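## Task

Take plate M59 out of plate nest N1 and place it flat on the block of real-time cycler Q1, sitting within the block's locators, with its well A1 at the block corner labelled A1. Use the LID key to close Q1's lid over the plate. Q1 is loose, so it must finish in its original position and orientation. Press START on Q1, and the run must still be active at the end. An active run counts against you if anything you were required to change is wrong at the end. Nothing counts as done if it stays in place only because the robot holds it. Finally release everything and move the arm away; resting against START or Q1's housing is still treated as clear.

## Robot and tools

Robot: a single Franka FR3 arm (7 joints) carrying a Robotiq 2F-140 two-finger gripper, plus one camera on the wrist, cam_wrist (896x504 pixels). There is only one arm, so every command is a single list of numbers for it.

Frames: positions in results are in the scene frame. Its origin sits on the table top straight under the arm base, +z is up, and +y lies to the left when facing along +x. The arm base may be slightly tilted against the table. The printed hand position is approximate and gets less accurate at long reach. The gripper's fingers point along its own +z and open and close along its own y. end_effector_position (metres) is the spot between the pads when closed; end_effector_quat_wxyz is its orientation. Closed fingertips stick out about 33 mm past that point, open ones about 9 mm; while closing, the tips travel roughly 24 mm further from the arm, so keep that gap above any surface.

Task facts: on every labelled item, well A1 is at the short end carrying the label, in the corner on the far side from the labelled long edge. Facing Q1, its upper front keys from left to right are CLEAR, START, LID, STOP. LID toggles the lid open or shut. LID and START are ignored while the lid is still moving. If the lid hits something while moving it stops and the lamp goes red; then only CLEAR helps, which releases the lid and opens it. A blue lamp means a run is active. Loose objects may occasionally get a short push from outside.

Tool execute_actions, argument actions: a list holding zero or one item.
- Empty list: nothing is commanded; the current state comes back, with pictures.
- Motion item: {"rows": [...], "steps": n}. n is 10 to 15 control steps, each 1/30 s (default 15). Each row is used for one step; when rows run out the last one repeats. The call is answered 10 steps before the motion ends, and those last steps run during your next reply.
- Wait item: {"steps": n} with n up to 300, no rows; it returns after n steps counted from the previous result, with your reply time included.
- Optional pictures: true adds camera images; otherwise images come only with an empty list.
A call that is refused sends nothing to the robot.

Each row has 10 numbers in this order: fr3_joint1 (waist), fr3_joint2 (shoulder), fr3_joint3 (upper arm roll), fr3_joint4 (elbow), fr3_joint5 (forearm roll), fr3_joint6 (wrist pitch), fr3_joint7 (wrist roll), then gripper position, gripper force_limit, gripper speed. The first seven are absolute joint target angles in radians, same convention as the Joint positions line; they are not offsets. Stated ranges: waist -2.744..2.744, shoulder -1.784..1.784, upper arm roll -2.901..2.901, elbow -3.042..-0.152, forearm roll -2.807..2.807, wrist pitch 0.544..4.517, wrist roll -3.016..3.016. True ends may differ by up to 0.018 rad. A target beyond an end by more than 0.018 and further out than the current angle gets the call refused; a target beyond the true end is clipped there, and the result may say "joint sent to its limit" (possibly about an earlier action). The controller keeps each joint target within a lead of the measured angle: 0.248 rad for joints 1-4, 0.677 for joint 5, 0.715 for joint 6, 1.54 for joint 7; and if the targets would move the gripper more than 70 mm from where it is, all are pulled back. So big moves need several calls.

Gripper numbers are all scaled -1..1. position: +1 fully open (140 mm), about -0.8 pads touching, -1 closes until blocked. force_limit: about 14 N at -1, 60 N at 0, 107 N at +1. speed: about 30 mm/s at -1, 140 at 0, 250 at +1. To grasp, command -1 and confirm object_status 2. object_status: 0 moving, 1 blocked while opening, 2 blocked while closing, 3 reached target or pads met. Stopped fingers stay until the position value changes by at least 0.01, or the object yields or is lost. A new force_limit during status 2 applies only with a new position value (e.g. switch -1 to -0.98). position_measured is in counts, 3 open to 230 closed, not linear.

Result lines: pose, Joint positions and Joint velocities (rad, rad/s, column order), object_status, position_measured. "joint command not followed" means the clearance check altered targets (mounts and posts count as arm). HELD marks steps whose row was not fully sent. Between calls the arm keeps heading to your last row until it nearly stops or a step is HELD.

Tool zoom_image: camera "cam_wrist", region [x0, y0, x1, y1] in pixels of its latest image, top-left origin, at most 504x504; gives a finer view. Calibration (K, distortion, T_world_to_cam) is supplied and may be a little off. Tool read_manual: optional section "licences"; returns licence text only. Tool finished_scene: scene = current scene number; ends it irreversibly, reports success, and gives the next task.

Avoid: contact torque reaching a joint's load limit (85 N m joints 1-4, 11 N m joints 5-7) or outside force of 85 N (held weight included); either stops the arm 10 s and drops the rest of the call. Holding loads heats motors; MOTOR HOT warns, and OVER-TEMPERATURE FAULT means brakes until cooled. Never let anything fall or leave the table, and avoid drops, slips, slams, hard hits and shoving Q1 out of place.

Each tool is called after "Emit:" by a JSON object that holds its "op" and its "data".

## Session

Emit:
{"op": "execute_actions", "data": {"actions": [{"rows":[[0,-0.3,0,-1.7,0,1.4,0.0,1,0,0]]}]}}

Emit:
{"op": "execute_actions", "data": {"actions": [{"steps":90}], "pictures": true}}

Scene clock: 0.17 s of 10800.00 s.
end_effector_position=(+0.3464, -0.3112, +0.2675) position_measured=3 object_status=3 end_effector_quat_wxyz=(-0.035, -0.239, +0.931, +0.274)
Joint positions: [-0.841  0.313 -0.032 -1.766  0.183  1.533  0.17 ]
Joint velocities: [ 0.938 -0.955  0.155  0.305 -0.544 -0.275 -0.207]
Steps of this call (steps 1 to 5: the first 5 steps of this action). Readings (joint positions | what the end effector reports):
1: [-0.957 0.425 -0.037 -1.802 0.282 1.580 0.201] | position_measured=3 object_status=3
2: [-0.933 0.403 -0.040 -1.797 0.251 1.566 0.192] | position_measured=3 object_status=3
4: [-0.873 0.345 -0.036 -1.776 0.203 1.543 0.177] | position_measured=3 object_status=3
5: the state above

Scene clock: 3.17 s of 10800.00 s.
end_effector_position=(+0.4345, +0.0118, +0.5755) position_measured=3 object_status=3 end_effector_quat_wxyz=(-0.005, +0.711, -0.703, +0.007)
Joint positions: [-0.001 -0.301  0.001 -1.699  0.003  1.404  0.006]
Joint velocities: [ 0.001  0.001 -0.    -0.    -0.    -0.     0.   ]
Kept back: nothing.
Steps of this call (steps 1 to 10: the last 10 steps of your previous action; steps 11 to 60: the robot went on to your last target; steps 61 to 90: nothing new was sent). Readings (joint positions | what the end effector reports):
1: [-0.808 0.281 -0.028 -1.756 0.165 1.525 0.163] | position_measured=3 object_status=3
2: [-0.775 0.248 -0.024 -1.748 0.149 1.517 0.156] | position_measured=3 object_status=3
4: [-0.708 0.183 -0.018 -1.735 0.122 1.502 0.144] | position_measured=3 object_status=3
8: [-0.574 0.053 -0.008 -1.718 0.083 1.479 0.123] | position_measured=3 object_status=3
90: the state above
The arm was judged still, so your last target was given up. Only a new action makes it travel on or press farther. Fingers that are still opening or closing keep moving.
camera_calibration (this result's frames):
cam_wrist: T_world_to_cam=[[-0.989224, 0.142404, -0.0340205, 0.448313], [0.125916, 0.946028, 0.298625, -0.219803], [0.0747098, 0.291124, -0.953764, 0.699131], [0, 0, 0, 1]] pos_world=[0.418927, -0.059435, 0.747696]

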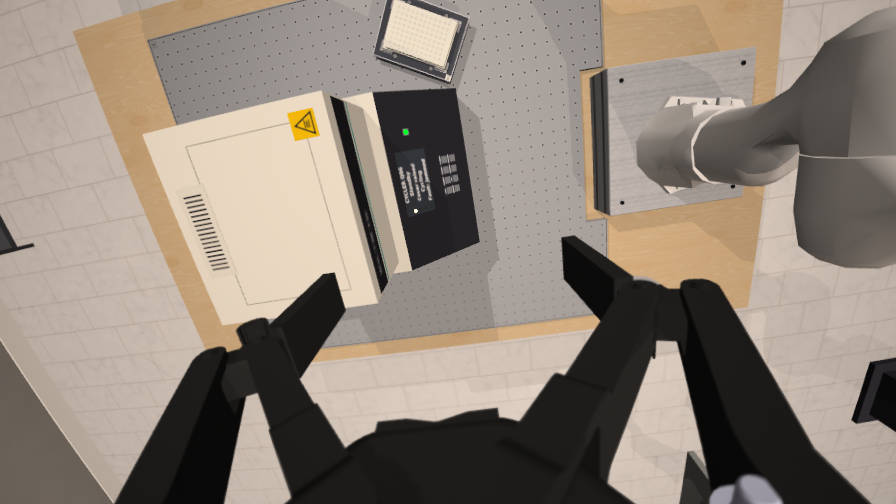

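Emit:
{"op": "execute_actions", "data": {"actions": [{"rows":[[0.0,-0.35,0,-2.5,0,2.15,1.75,-1,0,0]]}]}}

Emit:
{"op": "execute_actions", "data": {"actions": [{"steps":75}], "pictures": true}}

Scene clock: 3.77 s of 10800.00 s.
end_effector_position=(+0.4833, +0.0124, +0.5373) position_measured=31 object_status=0 end_effector_quat_wxyz=(+0.065, -0.556, +0.828, -0.044)
Joint positions: [-0.001 -0.341  0.001 -1.882  0.003  1.689  0.407]
Joint velocities: [ 0.002 -0.153 -0.001 -1.454 -0.     1.761  2.912]
Steps of this call (steps 1 to 13: nothing new was sent; steps 14 to 18: the first 5 steps of this action). Readings (joint positions | what the end effector reports):
14: [-0.001 -0.311 0.001 -1.723 0.003 1.450 0.065] | position_measured=3 object_status=0
15: [-0.001 -0.320 0.001 -1.756 0.003 1.507 0.137] | position_measured=9 object_status=0
17: [-0.001 -0.335 0.001 -1.834 0.003 1.627 0.309] | position_measured=24 object_status=0
18: the state above

Scene clock: 6.27 s of 10800.00 s.
end_effector_position=(+0.4210, +0.0093, +0.2847) position_measured=233 object_status=3 end_effector_quat_wxyz=(+0.003, +0.078, +0.997, -0.002)
Joint positions: [-0.001 -0.349  0.001 -2.498  0.002  2.146  1.743]
Joint velocities: [ 0.    -0.002  0.001  0.001  0.001 -0.     0.001]
Kept back: nothing.
Steps of this call (steps 1 to 10: the last 10 steps of your previous action; steps 11 to 75: the robot went on to your last target). Readings (joint positions | what the end effector reports):
1: [-0.001 -0.346 0.001 -1.936 0.003 1.752 0.510] | position_measured=39 object_status=0
2: [-0.001 -0.350 0.001 -1.994 0.003 1.809 0.611] | position_measured=47 object_status=0
4: [-0.001 -0.351 0.001 -2.111 0.003 1.898 0.787] | position_measured=62 object_status=0
8: [-0.001 -0.347 0.001 -2.322 0.003 2.000 1.033] | position_measured=92 object_status=0
75: the state above
The arm was judged still, so your last target was given up. Only a new action makes it travel on or press farther. Fingers that are still opening or closing keep moving.
camera_calibration (this result's frames):
cam_wrist: T_world_to_cam=[[0.306268, 0.95173, -0.0202542, -0.131427], [0.908354, -0.285812, 0.305293, -0.448714], [0.284768, -0.1119, -0.952043, 0.338272], [0, 0, 0, 1]] pos_world=[0.351514, 0.0346876, 0.456377]

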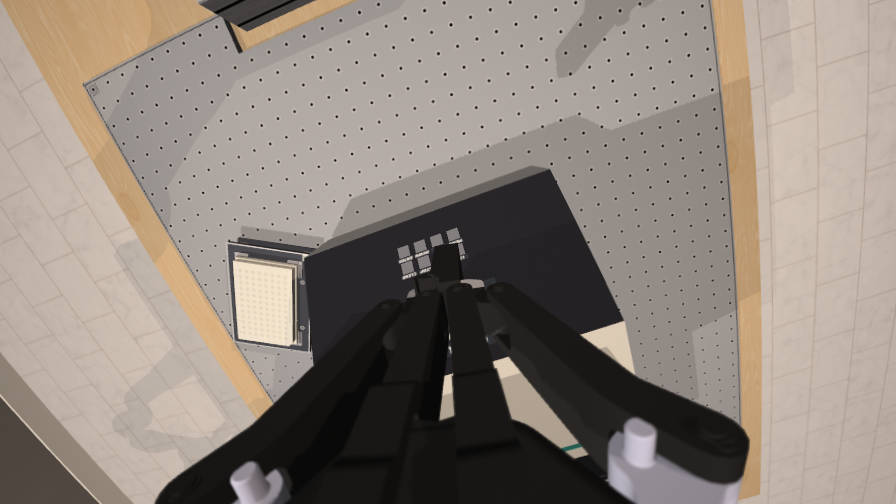

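Emit:
{"op": "execute_actions", "data": {"actions": [{"rows":[[0.0,-0.19,0,-2.53,0,2.34,1.82,-1,0,0]]}]}}

Emit:
{"op": "execute_actions", "data": {"actions": [{"rows":[[0.0,-0.123,0,-2.551,0,2.428,1.82,-1,0,0]]}]}}

Emit:
{"op": "execute_actions", "data": {"actions": [{"steps":35}], "pictures": true}}

Scene clock: 6.90 s of 10800.00 s.
end_effector_position=(+0.4219, +0.0090, +0.2219) position_measured=233 object_status=3 end_effector_quat_wxyz=(-0.023, +0.092, +0.995, -0.005)
Joint positions: [-0.001 -0.208  0.001 -2.527  0.002  2.263  1.772]
Joint velocities: [-0.001  0.446 -0.001 -0.205  0.     0.381  0.138]
Steps of this call (steps 1 to 14: nothing new was sent; steps 15 to 19: the first 5 steps of this action). Readings (joint positions | what the end effector reports):
15: [-0.001 -0.329 0.001 -2.497 0.002 2.176 1.750] | position_measured=233 object_status=3
16: [-0.001 -0.290 0.001 -2.499 0.002 2.208 1.756] | position_measured=233 object_status=3
18: [-0.001 -0.226 0.001 -2.518 0.002 2.250 1.768] | position_measured=233 object_status=3
19: the state above

Scene clock: 7.40 s of 10800.00 s.
end_effector_position=(+0.4340, +0.0089, +0.1898) position_measured=233 object_status=3 end_effector_quat_wxyz=(-0.010, +0.109, +0.994, -0.004)
Joint positions: [-0.001 -0.131  0.001 -2.548  0.002  2.387  1.806]
Joint velocities: [-0.     0.186 -0.001 -0.097  0.001  0.199  0.026]
Steps of this call (steps 1 to 10: the last 10 steps of your previous action; steps 11 to 15: the first 5 steps of this action). Readings (joint positions | what the end effector reports):
11: [-0.001 -0.181 0.001 -2.532 0.002 2.342 1.801] | position_measured=233 object_status=3
12: [-0.001 -0.165 0.001 -2.534 0.002 2.358 1.803] | position_measured=233 object_status=3
14: [-0.001 -0.139 0.001 -2.544 0.002 2.379 1.805] | position_measured=233 object_status=3
15: the state above

Scene clock: 8.57 s of 10800.00 s.
end_effector_position=(+0.4423, +0.0090, +0.1882) position_measured=233 object_status=3 end_effector_quat_wxyz=(+0.003, +0.113, +0.994, -0.002)
Joint positions: [-0.001 -0.123  0.001 -2.552  0.002  2.424  1.814]
Joint velocities: [-0.     0.    -0.002 -0.001  0.001  0.001 -0.002]
Kept back: nothing.
Steps of this call (steps 1 to 10: the last 10 steps of your previous action; steps 11 to 30: the robot went on to your last target; steps 31 to 35: nothing new was sent). Readings (joint positions | what the end effector reports):
1: [-0.001 -0.127 0.001 -2.550 0.002 2.393 1.807] | position_measured=233 object_status=3
2: [-0.001 -0.124 0.001 -2.551 0.002 2.398 1.807] | position_measured=233 object_status=3
4: [-0.001 -0.123 0.001 -2.552 0.002 2.406 1.809] | position_measured=233 object_status=3
8: [-0.001 -0.123 0.001 -2.552 0.002 2.416 1.811] | position_measured=233 object_status=3
35: the state above
The arm was judged still, so your last target was given up. Only a new action makes it travel on or press farther. Fingers that are still opening or closing keep moving.
camera_calibration (this result's frames):
cam_wrist: T_world_to_cam=[[0.372624, 0.927764, -0.0201528, -0.168784], [0.885926, -0.349189, 0.305292, -0.428195], [0.276201, -0.131613, -0.952046, 0.244286], [0, 0, 0, 1]] pos_world=[0.37477, 0.0392215, 0.359895]

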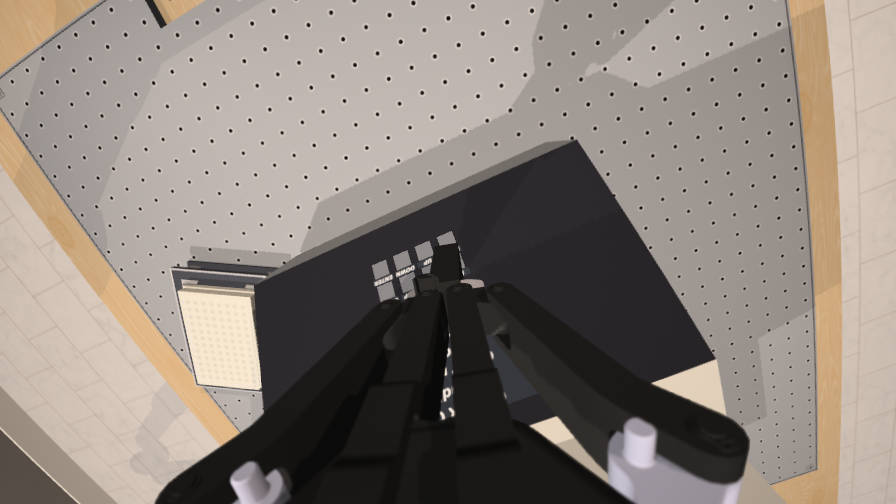

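Emit:
{"op": "execute_actions", "data": {"actions": [{"rows":[[0.0,-0.101,0,-2.558,0,2.457,1.63,-1,0,0]]}]}}

Emit:
{"op": "execute_actions", "data": {"actions": [{"steps":30}]}}

Emit:
{"op": "execute_actions", "data": {"actions": [{"rows":[[0.0,-0.079,0,-2.565,0,2.486,1.63,-1,0,0]]}]}}

Emit:
{"op": "execute_actions", "data": {"actions": [{"steps":30}], "pictures": true}}

Scene clock: 9.30 s of 10800.00 s.
end_effector_position=(+0.4412, +0.0090, +0.1796) position_measured=233 object_status=3 end_effector_quat_wxyz=(+0.000, +0.077, +0.997, -0.002)
Joint positions: [-0.001 -0.105  0.001 -2.556  0.002  2.442  1.741]
Joint velocities: [ 0.001  0.06  -0.001 -0.028 -0.     0.057 -0.347]
Steps of this call (steps 1 to 17: nothing new was sent; steps 18 to 22: the first 5 steps of this action). Readings (joint positions | what the end effector reports):
18: [-0.001 -0.121 0.001 -2.552 0.002 2.429 1.799] | position_measured=233 object_status=3
19: [-0.001 -0.116 0.001 -2.552 0.002 2.434 1.782] | position_measured=233 object_status=3
21: [-0.001 -0.107 0.001 -2.555 0.002 2.440 1.753] | position_measured=233 object_status=3
22: the state above

Scene clock: 10.30 s of 10800.00 s.
end_effector_position=(+0.4415, +0.0079, +0.1790) position_measured=233 object_status=3 end_effector_quat_wxyz=(+0.001, +0.027, +1.000, -0.002)
Joint positions: [-0.001 -0.103 -0.001 -2.557  0.001  2.446  1.641]
Joint velocities: [-0.001  0.001 -0.    -0.    -0.001 -0.    -0.013]
Kept back: nothing.
Steps of this call (steps 1 to 10: the last 10 steps of your previous action; steps 11 to 30: the robot went on to your last target). Readings (joint positions | what the end effector reports):
1: [-0.001 -0.103 0.001 -2.557 0.002 2.444 1.730] | position_measured=233 object_status=3
2: [-0.001 -0.103 0.001 -2.557 0.002 2.444 1.720] | position_measured=233 object_status=3
4: [-0.001 -0.103 0.000 -2.557 0.002 2.445 1.704] | position_measured=233 object_status=3
8: [-0.001 -0.103 -0.000 -2.557 0.002 2.445 1.680] | position_measured=233 object_status=3
30: the state above

Scene clock: 10.47 s of 10800.00 s.
end_effector_position=(+0.4420, +0.0078, +0.1783) position_measured=233 object_status=3 end_effector_quat_wxyz=(+0.001, +0.026, +1.000, -0.002)
Joint positions: [-0.001 -0.102 -0.001 -2.558  0.001  2.449  1.639]
Joint velocities: [-0.    -0.001  0.001  0.    -0.     0.001 -0.007]
Steps of this call (steps 1 to 5: the first 5 steps of this action). Readings (joint positions | what the end effector reports):
1: [-0.001 -0.101 -0.001 -2.557 0.001 2.449 1.640] | position_measured=233 object_status=3
2: [-0.001 -0.101 -0.001 -2.557 0.001 2.449 1.640] | position_measured=233 object_status=3
4: [-0.001 -0.102 -0.001 -2.558 0.001 2.449 1.639] | position_measured=233 object_status=3
5: the state above

Scene clock: 11.47 s of 10800.00 s.
end_effector_position=(+0.4420, +0.0078, +0.1783) position_measured=233 object_status=3 end_effector_quat_wxyz=(+0.001, +0.025, +1.000, -0.002)
Joint positions: [-0.001 -0.102 -0.001 -2.558  0.001  2.449  1.636]
Joint velocities: [-0.001 -0.001  0.    -0.     0.001 -0.    -0.   ]
Kept back: nothing.
Steps of this call (steps 1 to 10: the last 10 steps of your previous action; steps 11 to 15: the robot went on to your last target; steps 16 to 30: nothing new was sent). Readings (joint positions | what the end effector reports):
1: [-0.001 -0.102 -0.001 -2.558 0.001 2.449 1.638] | position_measured=233 object_status=3
2: [-0.001 -0.102 -0.001 -2.558 0.001 2.449 1.638] | position_measured=233 object_status=3
4: [-0.001 -0.102 -0.001 -2.558 0.001 2.449 1.638] | position_measured=233 object_status=3
8: [-0.001 -0.102 -0.001 -2.558 0.001 2.449 1.637] | position_measured=233 object_status=3
30: the state above
The arm was judged still, so your last target was given up. Only a new action makes it travel on or press farther. Fingers that are still opening or closing keep moving.
camera_calibration (this result's frames):
cam_wrist: T_world_to_cam=[[0.204457, 0.978619, -0.022404, -0.0933881], [0.934363, -0.188285, 0.302513, -0.447453], [0.291827, -0.0827843, -0.952882, 0.227681], [0, 0, 0, 1]] pos_world=[0.370734, 0.025991, 0.350221]

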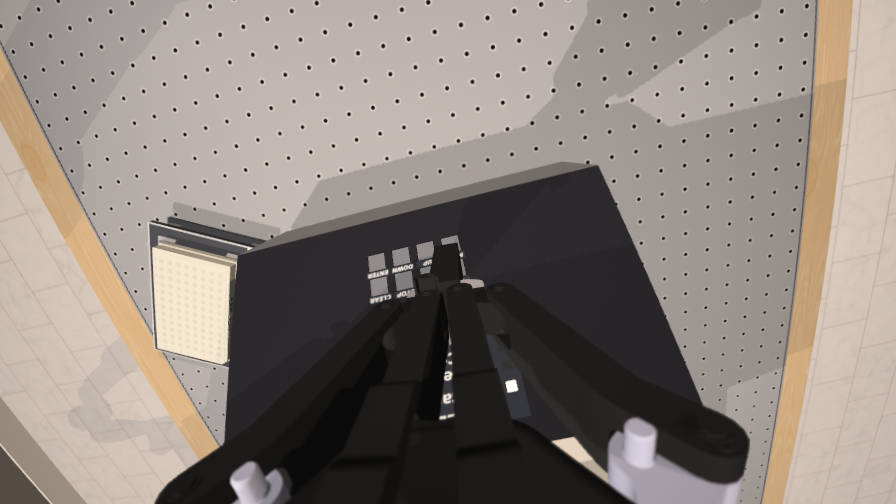

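Emit:
{"op": "execute_actions", "data": {"actions": [{"rows":[[0.0,-0.4,0,-2.4,0,2.0,1.63,-1,0,0]]}]}}

Emit:
{"op": "execute_actions", "data": {"actions": [{"rows":[[0.05,-0.2,0,-1.85,0,1.75,0.1,1,0,0]]}]}}

Emit:
{"op": "execute_actions", "data": {"actions": [{"steps":100}], "pictures": true}}

Scene clock: 11.93 s of 10800.00 s.
end_effector_position=(+0.4598, +0.0087, +0.2710) position_measured=233 object_status=3 end_effector_quat_wxyz=(+0.033, +0.025, +0.999, -0.001)
Joint positions: [-0.001 -0.262 -0.001 -2.471  0.001  2.267  1.636]
Joint velocities: [-0.001 -1.179 -0.001  0.628 -0.    -1.066  0.001]
Steps of this call (steps 1 to 9: nothing new was sent; steps 10 to 14: the first 5 steps of this action). Readings (joint positions | what the end effector reports):
10: [-0.001 -0.115 -0.001 -2.550 0.001 2.412 1.636] | position_measured=233 object_status=3
11: [-0.001 -0.147 -0.001 -2.533 0.001 2.372 1.636] | position_measured=233 object_status=3
13: [-0.001 -0.223 -0.001 -2.492 0.001 2.304 1.636] | position_measured=233 object_status=3
14: the state above

Scene clock: 12.43 s of 10800.00 s.
end_effector_position=(+0.4897, +0.0310, +0.3965) position_measured=204 object_status=0 end_effector_quat_wxyz=(+0.006, -0.285, +0.959, -0.005)
Joint positions: [ 0.041 -0.218  0.    -2.082  0.     1.869  1.052]
Joint velocities: [ 0.094  0.288  0.029  1.485 -0.    -0.409 -2.111]
Steps of this call (steps 1 to 10: the last 10 steps of your previous action; steps 11 to 15: the first 5 steps of this action). Readings (joint positions | what the end effector reports):
11: [0.008 -0.366 -0.004 -2.348 0.000 1.989 1.506] | position_measured=233 object_status=0
12: [0.021 -0.307 -0.005 -2.270 0.000 1.946 1.361] | position_measured=233 object_status=0
14: [0.037 -0.232 -0.001 -2.135 0.000 1.886 1.129] | position_measured=212 object_status=0
15: the state above

Scene clock: 15.77 s of 10800.00 s.
end_effector_position=(+0.5228, +0.0380, +0.4908) position_measured=3 object_status=3 end_effector_quat_wxyz=(-0.041, +0.692, -0.719, +0.039)
Joint positions: [ 0.049 -0.201  0.001 -1.851  0.     1.754  0.106]
Joint velocities: [ 0.001 -0.     0.001  0.    -0.001  0.     0.001]
Kept back: nothing.
Steps of this call (steps 1 to 10: the last 10 steps of your previous action; steps 11 to 60: the robot went on to your last target; steps 61 to 100: nothing new was sent). Readings (joint positions | what the end effector reports):
1: [0.044 -0.211 0.001 -2.033 0.000 1.855 0.984] | position_measured=197 object_status=0
2: [0.045 -0.206 0.001 -1.983 0.000 1.839 0.906] | position_measured=189 object_status=0
4: [0.047 -0.206 0.001 -1.904 0.000 1.815 0.750] | position_measured=174 object_status=0
8: [0.048 -0.210 0.001 -1.854 0.000 1.785 0.521] | position_measured=144 object_status=0
100: the state above
The arm was judged still, so your last target was given up. Only a new action makes it travel on or press farther. Fingers that are still opening or closing keep moving.
camera_calibration (this result's frames):
cam_wrist: T_world_to_cam=[[-0.97284, 0.192562, -0.128463, 0.564945], [0.143363, 0.936933, 0.318753, -0.249011], [0.181741, 0.291678, -0.939092, 0.540901], [0, 0, 0, 1]] pos_world=[0.486996, -0.0332495, 0.659904]

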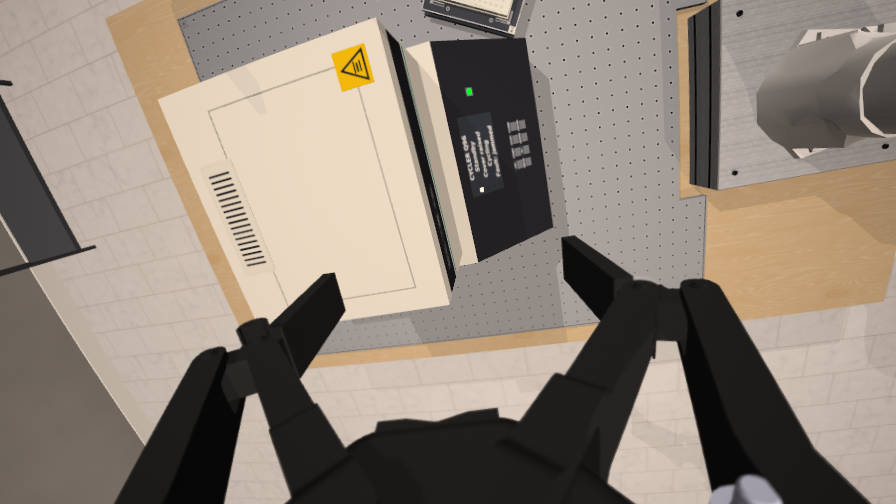

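Emit:
{"op": "execute_actions", "data": {"actions": [{"rows":[[0.008,-0.3,0,-2.5,0,2.2,1.57,-1,0,0]]}]}}

Emit:
{"op": "execute_actions", "data": {"actions": [{"steps":60}]}}

Emit:
{"op": "execute_actions", "data": {"actions": [{"rows":[[0.008,-0.141,0,-2.573,0,2.432,1.57,-1,0,0]]}]}}

Emit:
{"op": "execute_actions", "data": {"actions": [{"steps":40}]}}

Emit:
{"op": "execute_actions", "data": {"actions": [{"rows":[[0.008,-0.12,0,-2.579,0,2.458,1.57,-1,0,0],[0.008,-0.12,0,-2.579,0,2.458,1.57,-1,0,0],[0.008,-0.12,0,-2.579,0,2.458,1.57,-1,0,0],[0.008,-0.12,0,-2.579,0,2.458,1.57,-1,0,0],[0.008,-0.101,0,-2.585,0,2.484,1.57,-1,0,0]]}]}}

Emit:
{"op": "execute_actions", "data": {"actions": [{"steps":30}], "pictures": true}}

Scene clock: 16.53 s of 10800.00 s.
end_effector_position=(+0.5077, +0.0187, +0.4090) position_measured=31 object_status=0 end_effector_quat_wxyz=(+0.068, -0.454, +0.888, -0.035)
Joint positions: [ 0.015 -0.294 -0.001 -2.165  0.001  2.014  0.659]
Joint velocities: [-0.086 -0.029 -0.029 -1.557 -0.001  0.688  2.04 ]
Steps of this call (steps 1 to 18: nothing new was sent; steps 19 to 23: the first 5 steps of this action). Readings (joint positions | what the end effector reports):
19: [0.042 -0.226 0.004 -1.904 0.001 1.823 0.229] | position_measured=3 object_status=0
20: [0.033 -0.258 0.004 -1.978 0.001 1.892 0.368] | position_measured=9 object_status=0
22: [0.019 -0.291 0.001 -2.111 0.001 1.987 0.586] | position_measured=24 object_status=0
23: the state above

Scene clock: 18.53 s of 10800.00 s.
end_effector_position=(+0.4297, +0.0126, +0.2676) position_measured=233 object_status=3 end_effector_quat_wxyz=(+0.002, -0.017, +1.000, -0.003)
Joint positions: [ 0.009 -0.299 -0.001 -2.499  0.     2.196  1.562]
Joint velocities: [-0.     0.001 -0.001 -0.001 -0.002  0.     0.005]
Kept back: nothing.
Steps of this call (steps 1 to 10: the last 10 steps of your previous action; steps 11 to 60: the robot went on to your last target). Readings (joint positions | what the end effector reports):
1: [0.013 -0.295 -0.001 -2.217 0.001 2.036 0.721] | position_measured=39 object_status=0
2: [0.013 -0.298 -0.001 -2.257 0.000 2.065 0.775] | position_measured=47 object_status=0
4: [0.012 -0.301 -0.001 -2.344 0.000 2.095 0.877] | position_measured=62 object_status=0
8: [0.010 -0.293 -0.001 -2.478 0.000 2.144 1.116] | position_measured=92 object_status=0
60: the state above
The arm was judged still, so your last target was given up. Only a new action makes it travel on or press farther. Fingers that are still opening or closing keep moving.

Scene clock: 18.70 s of 10800.00 s.
end_effector_position=(+0.4169, +0.0118, +0.1934) position_measured=233 object_status=3 end_effector_quat_wxyz=(-0.028, -0.017, +0.999, -0.003)
Joint positions: [ 0.009 -0.161 -0.001 -2.562  0.     2.336  1.563]
Joint velocities: [-0.     0.515  0.001 -0.342  0.001  0.481  0.002]
Steps of this call (steps 1 to 5: the first 5 steps of this action). Readings (joint positions | what the end effector reports):
1: [0.009 -0.283 -0.001 -2.503 0.000 2.229 1.562] | position_measured=233 object_status=3
2: [0.009 -0.248 -0.001 -2.514 0.000 2.266 1.563] | position_measured=233 object_status=3
4: [0.009 -0.182 -0.001 -2.549 0.000 2.318 1.563] | position_measured=233 object_status=3
5: the state above

Scene clock: 20.03 s of 10800.00 s.
end_effector_position=(+0.4346, +0.0122, +0.1864) position_measured=233 object_status=3 end_effector_quat_wxyz=(+0.001, -0.017, +1.000, -0.003)
Joint positions: [ 0.009 -0.14  -0.001 -2.574  0.     2.428  1.564]
Joint velocities: [ 0.001 -0.    -0.001  0.    -0.001 -0.     0.001]
Kept back: nothing.
Steps of this call (steps 1 to 10: the last 10 steps of your previous action; steps 11 to 30: the robot went on to your last target; steps 31 to 40: nothing new was sent). Readings (joint positions | what the end effector reports):
1: [0.009 -0.149 -0.001 -2.571 0.000 2.351 1.563] | position_measured=233 object_status=3
2: [0.009 -0.142 -0.001 -2.575 0.000 2.363 1.563] | position_measured=233 object_status=3
4: [0.009 -0.139 -0.001 -2.576 0.000 2.383 1.563] | position_measured=233 object_status=3
8: [0.009 -0.140 -0.001 -2.575 0.000 2.408 1.563] | position_measured=233 object_status=3
40: the state above
The arm was judged still, so your last target was given up. Only a new action makes it travel on or press farther. Fingers that are still opening or closing keep moving.

Scene clock: 20.20 s of 10800.00 s.
end_effector_position=(+0.4350, +0.0121, +0.1789) position_measured=233 object_status=3 end_effector_quat_wxyz=(+0.000, -0.017, +1.000, -0.003)
Joint positions: [ 0.009 -0.121 -0.001 -2.578  0.     2.448  1.564]
Joint velocities: [ 0.001  0.179 -0.    -0.024  0.001  0.21   0.   ]
Steps of this call (steps 1 to 5: the first 5 steps of this action). Readings (joint positions | what the end effector reports):
1: [0.009 -0.137 -0.001 -2.574 0.000 2.432 1.564] | position_measured=233 object_status=3
2: [0.009 -0.133 -0.001 -2.575 0.000 2.436 1.564] | position_measured=233 object_status=3
4: [0.009 -0.126 -0.001 -2.577 0.000 2.442 1.564] | position_measured=233 object_status=3
5: the state above

Scene clock: 21.20 s of 10800.00 s.
end_effector_position=(+0.4335, +0.0121, +0.1714) position_measured=233 object_status=3 end_effector_quat_wxyz=(-0.002, -0.017, +1.000, -0.003)
Joint positions: [ 0.009 -0.106 -0.001 -2.583  0.     2.465  1.564]
Joint velocities: [ 0.    -0.     0.001  0.001 -0.001  0.001  0.001]
Kept back: nothing.
Steps of this call (steps 1 to 10: the last 10 steps of your previous action; steps 11 to 30: the robot went on to your last target). Readings (joint positions | what the end effector reports):
1: [0.009 -0.115 -0.001 -2.579 0.000 2.454 1.564] | position_measured=233 object_status=3
2: [0.009 -0.110 -0.001 -2.581 0.000 2.459 1.564] | position_measured=233 object_status=3
4: [0.009 -0.105 -0.001 -2.583 0.000 2.465 1.564] | position_measured=233 object_status=3
8: [0.009 -0.106 -0.001 -2.583 0.000 2.465 1.564] | position_measured=233 object_status=3
30: the state above
The arm was judged still, so your last target was given up. Only a new action makes it travel on or press farther. Fingers that are still opening or closing keep moving.
camera_calibration (this result's frames):
cam_wrist: T_world_to_cam=[[0.121695, 0.992272, -0.0242038, -0.059946], [0.948589, -0.10909, 0.297117, -0.442853], [0.29218, -0.059117, -0.954534, 0.223752], [0, 0, 0, 1]] pos_world=[0.362005, 0.0243996, 0.343707]

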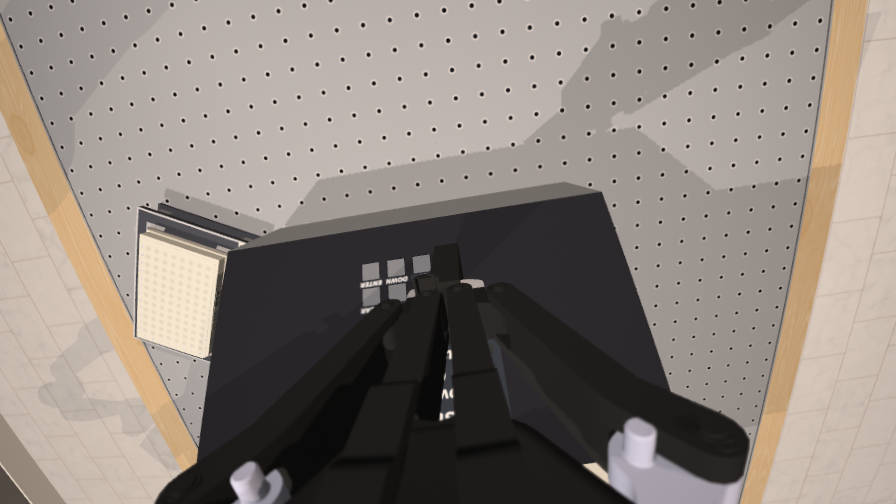

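Emit:
{"op": "execute_actions", "data": {"actions": [{"rows":[[0.0,-0.4,0,-2.4,0,2.0,1.57,-1,0,0]]}]}}

Emit:
{"op": "execute_actions", "data": {"actions": [{"rows":[[0.05,-0.2,0,-1.85,0,1.75,0.1,1,0,0]]}]}}

Emit:
{"op": "execute_actions", "data": {"actions": [{"steps":100}], "pictures": true}}

Scene clock: 21.73 s of 10800.00 s.
end_effector_position=(+0.4573, +0.0115, +0.2638) position_measured=233 object_status=3 end_effector_quat_wxyz=(+0.032, -0.015, +0.999, -0.003)
Joint positions: [ 0.005 -0.257 -0.001 -2.486  0.     2.284  1.564]
Joint velocities: [-0.026 -1.128 -0.002  0.7   -0.001 -1.064 -0.001]
Steps of this call (steps 1 to 11: nothing new was sent; steps 12 to 16: the first 5 steps of this action). Readings (joint positions | what the end effector reports):
12: [0.009 -0.118 -0.001 -2.574 0.000 2.428 1.564] | position_measured=233 object_status=3
13: [0.008 -0.148 -0.001 -2.555 0.000 2.389 1.564] | position_measured=233 object_status=3
15: [0.006 -0.220 -0.001 -2.510 0.000 2.321 1.564] | position_measured=233 object_status=3
16: the state above

Scene clock: 22.23 s of 10800.00 s.
end_effector_position=(+0.4902, +0.0310, +0.3967) position_measured=204 object_status=0 end_effector_quat_wxyz=(+0.007, -0.307, +0.952, -0.005)
Joint positions: [ 0.041 -0.218  0.    -2.081 -0.001  1.87   1.007]
Joint velocities: [ 0.09   0.288  0.027  1.488  0.002 -0.415 -2.014]
Steps of this call (steps 1 to 10: the last 10 steps of your previous action; steps 11 to 15: the first 5 steps of this action). Readings (joint positions | what the end effector reports):
11: [0.010 -0.366 -0.004 -2.348 -0.001 1.992 1.440] | position_measured=233 object_status=0
12: [0.022 -0.307 -0.004 -2.270 -0.001 1.949 1.302] | position_measured=233 object_status=0
14: [0.038 -0.232 -0.001 -2.135 -0.001 1.887 1.080] | position_measured=212 object_status=0
15: the state above

Scene clock: 25.57 s of 10800.00 s.
end_effector_position=(+0.5228, +0.0377, +0.4908) position_measured=3 object_status=3 end_effector_quat_wxyz=(-0.041, +0.692, -0.719, +0.039)
Joint positions: [ 0.049 -0.201  0.001 -1.851 -0.001  1.754  0.106]
Joint velocities: [-0.001  0.002  0.001  0.    -0.002 -0.    -0.001]
Kept back: nothing.
Steps of this call (steps 1 to 10: the last 10 steps of your previous action; steps 11 to 60: the robot went on to your last target; steps 61 to 100: nothing new was sent). Readings (joint positions | what the end effector reports):
1: [0.044 -0.211 0.001 -2.032 -0.001 1.856 0.942] | position_measured=197 object_status=0
2: [0.046 -0.206 0.001 -1.982 -0.001 1.840 0.867] | position_measured=189 object_status=0
4: [0.047 -0.206 0.001 -1.904 -0.001 1.815 0.719] | position_measured=174 object_status=0
8: [0.048 -0.210 0.001 -1.854 -0.001 1.785 0.501] | position_measured=144 object_status=0
100: the state above
The arm was judged still, so your last target was given up. Only a new action makes it travel on or press farther. Fingers that are still opening or closing keep moving.
camera_calibration (this result's frames):
cam_wrist: T_world_to_cam=[[-0.972828, 0.192484, -0.128671, 0.565119], [0.143368, 0.937181, 0.318023, -0.248403], [0.181802, 0.290934, -0.939311, 0.541087], [0, 0, 0, 1]] pos_world=[0.487005, -0.0333987, 0.659961]

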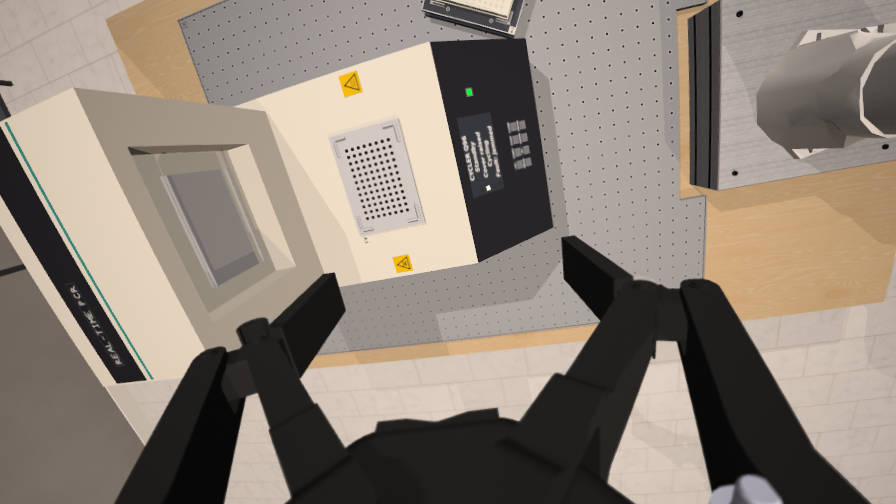

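Emit:
{"op": "execute_actions", "data": {"actions": [{"rows":[[-0.59,-0.2,0,-1.85,0,1.65,-1.72,0.6,0,0]]}]}}

Emit:
{"op": "execute_actions", "data": {"actions": [{"steps":40}]}}

Emit:
{"op": "execute_actions", "data": {"actions": [{"rows":[[-0.59,0.116,0,-2.214,0,2.33,-1.72,0.6,0,0]]}]}}

Emit:
{"op": "execute_actions", "data": {"actions": [{"steps":60}], "pictures": true}}

Emit:
{"op": "zoom_image", "data": {"camera": "cam_wrist", "region": [320,90,560,330]}}

Scene clock: 26.80 s of 10800.00 s.
end_effector_position=(+0.5116, -0.0415, +0.4871) position_measured=31 object_status=0 end_effector_quat_wxyz=(-0.020, +0.771, -0.636, +0.035)
Joint positions: [-0.119 -0.201  0.015 -1.85   0.001  1.719 -0.278]
Joint velocities: [-1.102  0.007 -0.108  0.    -0.    -0.166 -2.278]
Steps of this call (steps 1 to 32: nothing new was sent; steps 33 to 37: the first 5 steps of this action). Readings (joint positions | what the end effector reports):
33: [0.025 -0.201 0.013 -1.850 0.001 1.747 0.037] | position_measured=3 object_status=0
34: [-0.007 -0.201 0.018 -1.850 0.001 1.739 -0.043] | position_measured=9 object_status=0
36: [-0.080 -0.201 0.017 -1.850 0.001 1.725 -0.199] | position_measured=24 object_status=0
37: the state above

Scene clock: 28.13 s of 10800.00 s.
end_effector_position=(+0.4136, -0.2672, +0.4803) position_measured=53 object_status=3 end_effector_quat_wxyz=(+0.002, +0.974, -0.227, +0.007)
Joint positions: [-0.59  -0.199 -0.001 -1.85  -0.     1.654 -1.686]
Joint velocities: [ 0.001  0.     0.     0.001  0.001 -0.    -0.093]
Kept back: nothing.
Steps of this call (steps 1 to 10: the last 10 steps of your previous action; steps 11 to 40: the robot went on to your last target). Readings (joint positions | what the end effector reports):
1: [-0.158 -0.200 0.013 -1.850 0.001 1.714 -0.353] | position_measured=39 object_status=0
2: [-0.197 -0.200 0.011 -1.850 0.001 1.709 -0.425] | position_measured=47 object_status=0
4: [-0.278 -0.200 0.009 -1.850 0.001 1.700 -0.560] | position_measured=53 object_status=0
8: [-0.442 -0.199 0.004 -1.850 0.001 1.686 -0.812] | position_measured=53 object_status=0
40: the state above

Scene clock: 28.30 s of 10800.00 s.
end_effector_position=(+0.4371, -0.2823, +0.4106) position_measured=53 object_status=3 end_effector_quat_wxyz=(+0.001, +0.974, -0.226, +0.003)
Joint positions: [-0.59  -0.118 -0.001 -1.94  -0.     1.818 -1.689]
Joint velocities: [ 0.     0.717 -0.001 -0.685  0.     0.869 -0.013]
Steps of this call (steps 1 to 5: the first 5 steps of this action). Readings (joint positions | what the end effector reports):
1: [-0.590 -0.196 -0.001 -1.859 -0.000 1.684 -1.687] | position_measured=53 object_status=3
2: [-0.590 -0.182 -0.001 -1.875 -0.000 1.720 -1.688] | position_measured=53 object_status=3
4: [-0.590 -0.142 -0.001 -1.917 -0.000 1.787 -1.688] | position_measured=53 object_status=3
5: the state above

Scene clock: 30.30 s of 10800.00 s.
end_effector_position=(+0.4526, -0.2923, +0.2016) position_measured=53 object_status=3 end_effector_quat_wxyz=(+0.001, +0.977, -0.214, +0.002)
Joint positions: [-0.59   0.117 -0.001 -2.215 -0.     2.326 -1.714]
Joint velocities: [-0.     0.002 -0.     0.    -0.001  0.    -0.001]
Kept back: nothing.
Steps of this call (steps 1 to 10: the last 10 steps of your previous action; steps 11 to 45: the robot went on to your last target; steps 46 to 60: nothing new was sent). Readings (joint positions | what the end effector reports):
1: [-0.590 -0.094 -0.001 -1.964 -0.000 1.848 -1.689] | position_measured=53 object_status=3
2: [-0.590 -0.071 -0.001 -1.990 -0.000 1.878 -1.690] | position_measured=53 object_status=3
4: [-0.590 -0.023 -0.001 -2.046 -0.000 1.944 -1.691] | position_measured=53 object_status=3
8: [-0.590 0.075 -0.001 -2.161 -0.000 2.114 -1.697] | position_measured=53 object_status=3
60: the state above
The arm was judged still, so your last target was given up. Only a new action makes it travel on or press farther. Fingers that are still opening or closing keep moving.
camera_calibration (this result's frames):
cam_wrist: T_world_to_cam=[[-0.552694, -0.833187, -0.0181069, 0.0108955], [-0.799321, 0.523831, 0.294427, 0.473436], [-0.235828, 0.177202, -0.955502, 0.537275], [0, 0, 0, 1]] pos_world=[0.511154, -0.334128, 0.374172]

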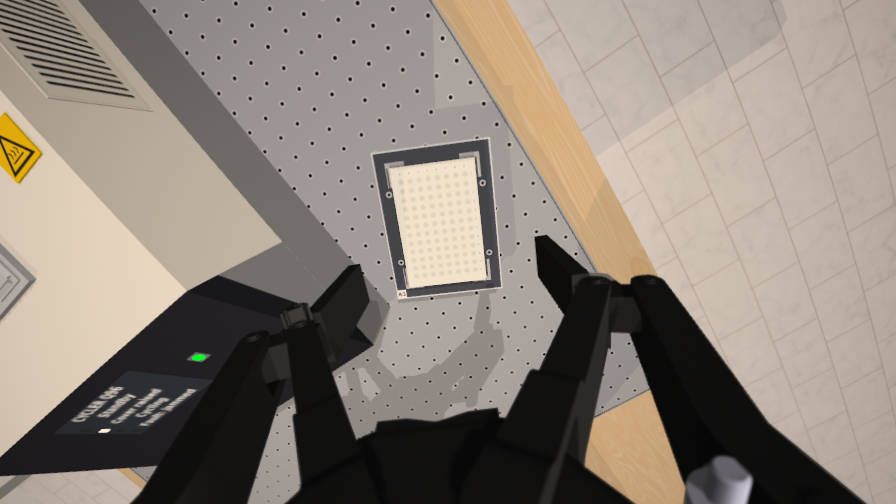

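Region (320, 90, 560, 330) of cam_wrist's 896x504 image, scaled by 2.100, with more detail than that image has.

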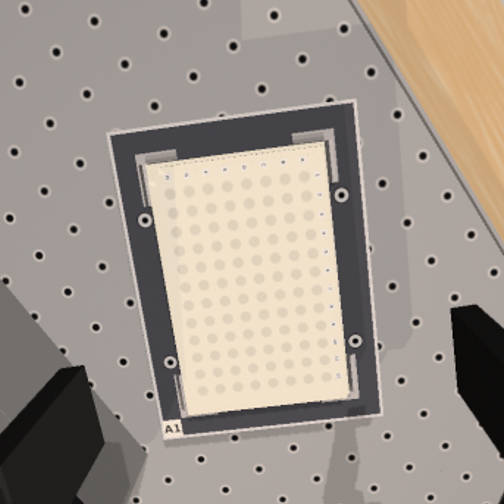

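Emit:
{"op": "execute_actions", "data": {"actions": [{"rows":[[-0.575,0.0,0,-2.15,0,2.15,1.505,0.5,0,0]]}]}}

Emit:
{"op": "execute_actions", "data": {"actions": [{"steps":80}]}}

Emit:
{"op": "execute_actions", "data": {"actions": [{"rows":[[-0.575,0.14,0,-2.22,0,2.36,1.505,0.5,0,0]]}]}}

Emit:
{"op": "execute_actions", "data": {"actions": [{"rows":[[-0.575,0.274,0,-2.245,0,2.519,1.505,0.5,0,0]]}]}}

Emit:
{"op": "execute_actions", "data": {"actions": [{"steps":40}], "pictures": true}}

Scene clock: 31.30 s of 10800.00 s.
end_effector_position=(+0.4665, -0.2928, +0.2714) position_measured=66 object_status=0 end_effector_quat_wxyz=(-0.000, +0.837, -0.547, +0.028)
Joint positions: [-0.578  0.017 -0.001 -2.159 -0.     2.221 -0.974]
Joint velocities: [ 0.044 -0.464  0.012  0.306  0.001 -0.34   4.572]
Steps of this call (steps 1 to 25: nothing new was sent; steps 26 to 30: the first 5 steps of this action). Readings (joint positions | what the end effector reports):
26: [-0.588 0.108 -0.002 -2.211 -0.000 2.300 -1.595] | position_measured=53 object_status=0
27: [-0.585 0.084 -0.002 -2.200 -0.000 2.272 -1.443] | position_measured=59 object_status=0
29: [-0.580 0.035 -0.001 -2.171 -0.000 2.234 -1.131] | position_measured=66 object_status=0
30: the state above

Scene clock: 33.97 s of 10800.00 s.
end_effector_position=(+0.4554, -0.2844, +0.2793) position_measured=66 object_status=3 end_effector_quat_wxyz=(+0.008, +0.240, +0.971, -0.003)
Joint positions: [-0.576 -0.001 -0.    -2.149 -0.     2.154  1.498]
Joint velocities: [-0.001 -0.001  0.001 -0.001 -0.002  0.001  0.001]
Kept back: nothing.
Steps of this call (steps 1 to 10: the last 10 steps of your previous action; steps 11 to 75: the robot went on to your last target; steps 76 to 80: nothing new was sent). Readings (joint positions | what the end effector reports):
1: [-0.577 0.004 -0.000 -2.151 -0.000 2.211 -0.817] | position_measured=66 object_status=0
2: [-0.576 -0.003 -0.000 -2.147 -0.000 2.202 -0.661] | position_measured=66 object_status=0
4: [-0.576 -0.006 -0.000 -2.145 -0.000 2.188 -0.347] | position_measured=66 object_status=3
8: [-0.576 -0.002 -0.000 -2.148 -0.000 2.169 0.265] | position_measured=66 object_status=3
80: the state above
The arm was judged still, so your last target was given up. Only a new action makes it travel on or press farther. Fingers that are still opening or closing keep moving.

Scene clock: 34.13 s of 10800.00 s.
end_effector_position=(+0.4480, -0.2797, +0.2033) position_measured=66 object_status=3 end_effector_quat_wxyz=(-0.016, +0.240, +0.971, +0.005)
Joint positions: [-0.576  0.114 -0.    -2.204 -0.     2.274  1.498]
Joint velocities: [-0.001  0.611  0.002 -0.382  0.001  0.44   0.001]
Steps of this call (steps 1 to 5: the first 5 steps of this action). Readings (joint positions | what the end effector reports):
1: [-0.576 0.009 -0.000 -2.152 -0.000 2.179 1.498] | position_measured=66 object_status=3
2: [-0.576 0.033 -0.000 -2.161 -0.000 2.208 1.498] | position_measured=66 object_status=3
4: [-0.576 0.091 -0.000 -2.190 -0.000 2.257 1.498] | position_measured=66 object_status=3
5: the state above

Scene clock: 34.63 s of 10800.00 s.
end_effector_position=(+0.4484, -0.2799, +0.1256) position_measured=66 object_status=3 end_effector_quat_wxyz=(-0.018, +0.240, +0.970, +0.006)
Joint positions: [-0.576  0.258 -0.    -2.241 -0.     2.451  1.499]
Joint velocities: [-0.001  0.451  0.001 -0.204  0.     0.331 -0.001]
Steps of this call (steps 1 to 10: the last 10 steps of your previous action; steps 11 to 15: the first 5 steps of this action). Readings (joint positions | what the end effector reports):
11: [-0.576 0.155 -0.000 -2.218 -0.000 2.371 1.499] | position_measured=66 object_status=3
12: [-0.576 0.186 -0.000 -2.218 -0.000 2.401 1.499] | position_measured=66 object_status=3
14: [-0.576 0.240 -0.000 -2.233 -0.000 2.438 1.499] | position_measured=66 object_status=3
15: the state above

Scene clock: 35.97 s of 10800.00 s.
end_effector_position=(+0.4590, -0.2865, +0.1195) position_measured=66 object_status=3 end_effector_quat_wxyz=(+0.002, +0.241, +0.971, -0.001)
Joint positions: [-0.576  0.275 -0.    -2.246 -0.     2.515  1.499]
Joint velocities: [-0.    -0.001  0.001  0.     0.     0.     0.001]
Kept back: nothing.
Steps of this call (steps 1 to 10: the last 10 steps of your previous action; steps 11 to 30: the robot went on to your last target; steps 31 to 40: nothing new was sent). Readings (joint positions | what the end effector reports):
1: [-0.576 0.269 -0.000 -2.247 -0.000 2.461 1.499] | position_measured=66 object_status=3
2: [-0.576 0.276 -0.000 -2.249 -0.000 2.469 1.499] | position_measured=66 object_status=3
4: [-0.576 0.278 -0.000 -2.250 -0.000 2.483 1.499] | position_measured=66 object_status=3
8: [-0.576 0.276 -0.000 -2.247 -0.000 2.501 1.499] | position_measured=66 object_status=3
40: the state above
The arm was judged still, so your last target was given up. Only a new action makes it travel on or press farther. Fingers that are still opening or closing keep moving.
camera_calibration (this result's frames):
cam_wrist: T_world_to_cam=[[0.598284, 0.801086, -0.0178044, -0.0423104], [0.76666, -0.565829, 0.30343, -0.532348], [0.232999, -0.195187, -0.952687, 0.137104], [0, 0, 0, 1]] pos_world=[0.401499, -0.240563, 0.291395]

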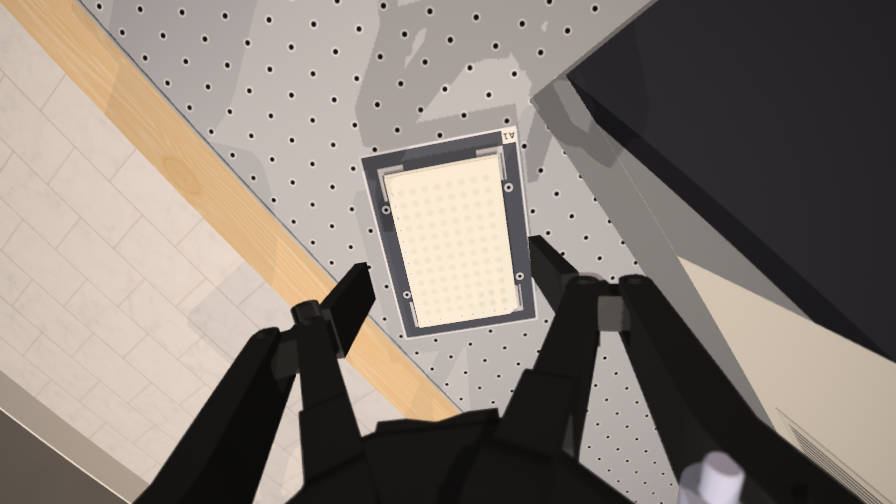

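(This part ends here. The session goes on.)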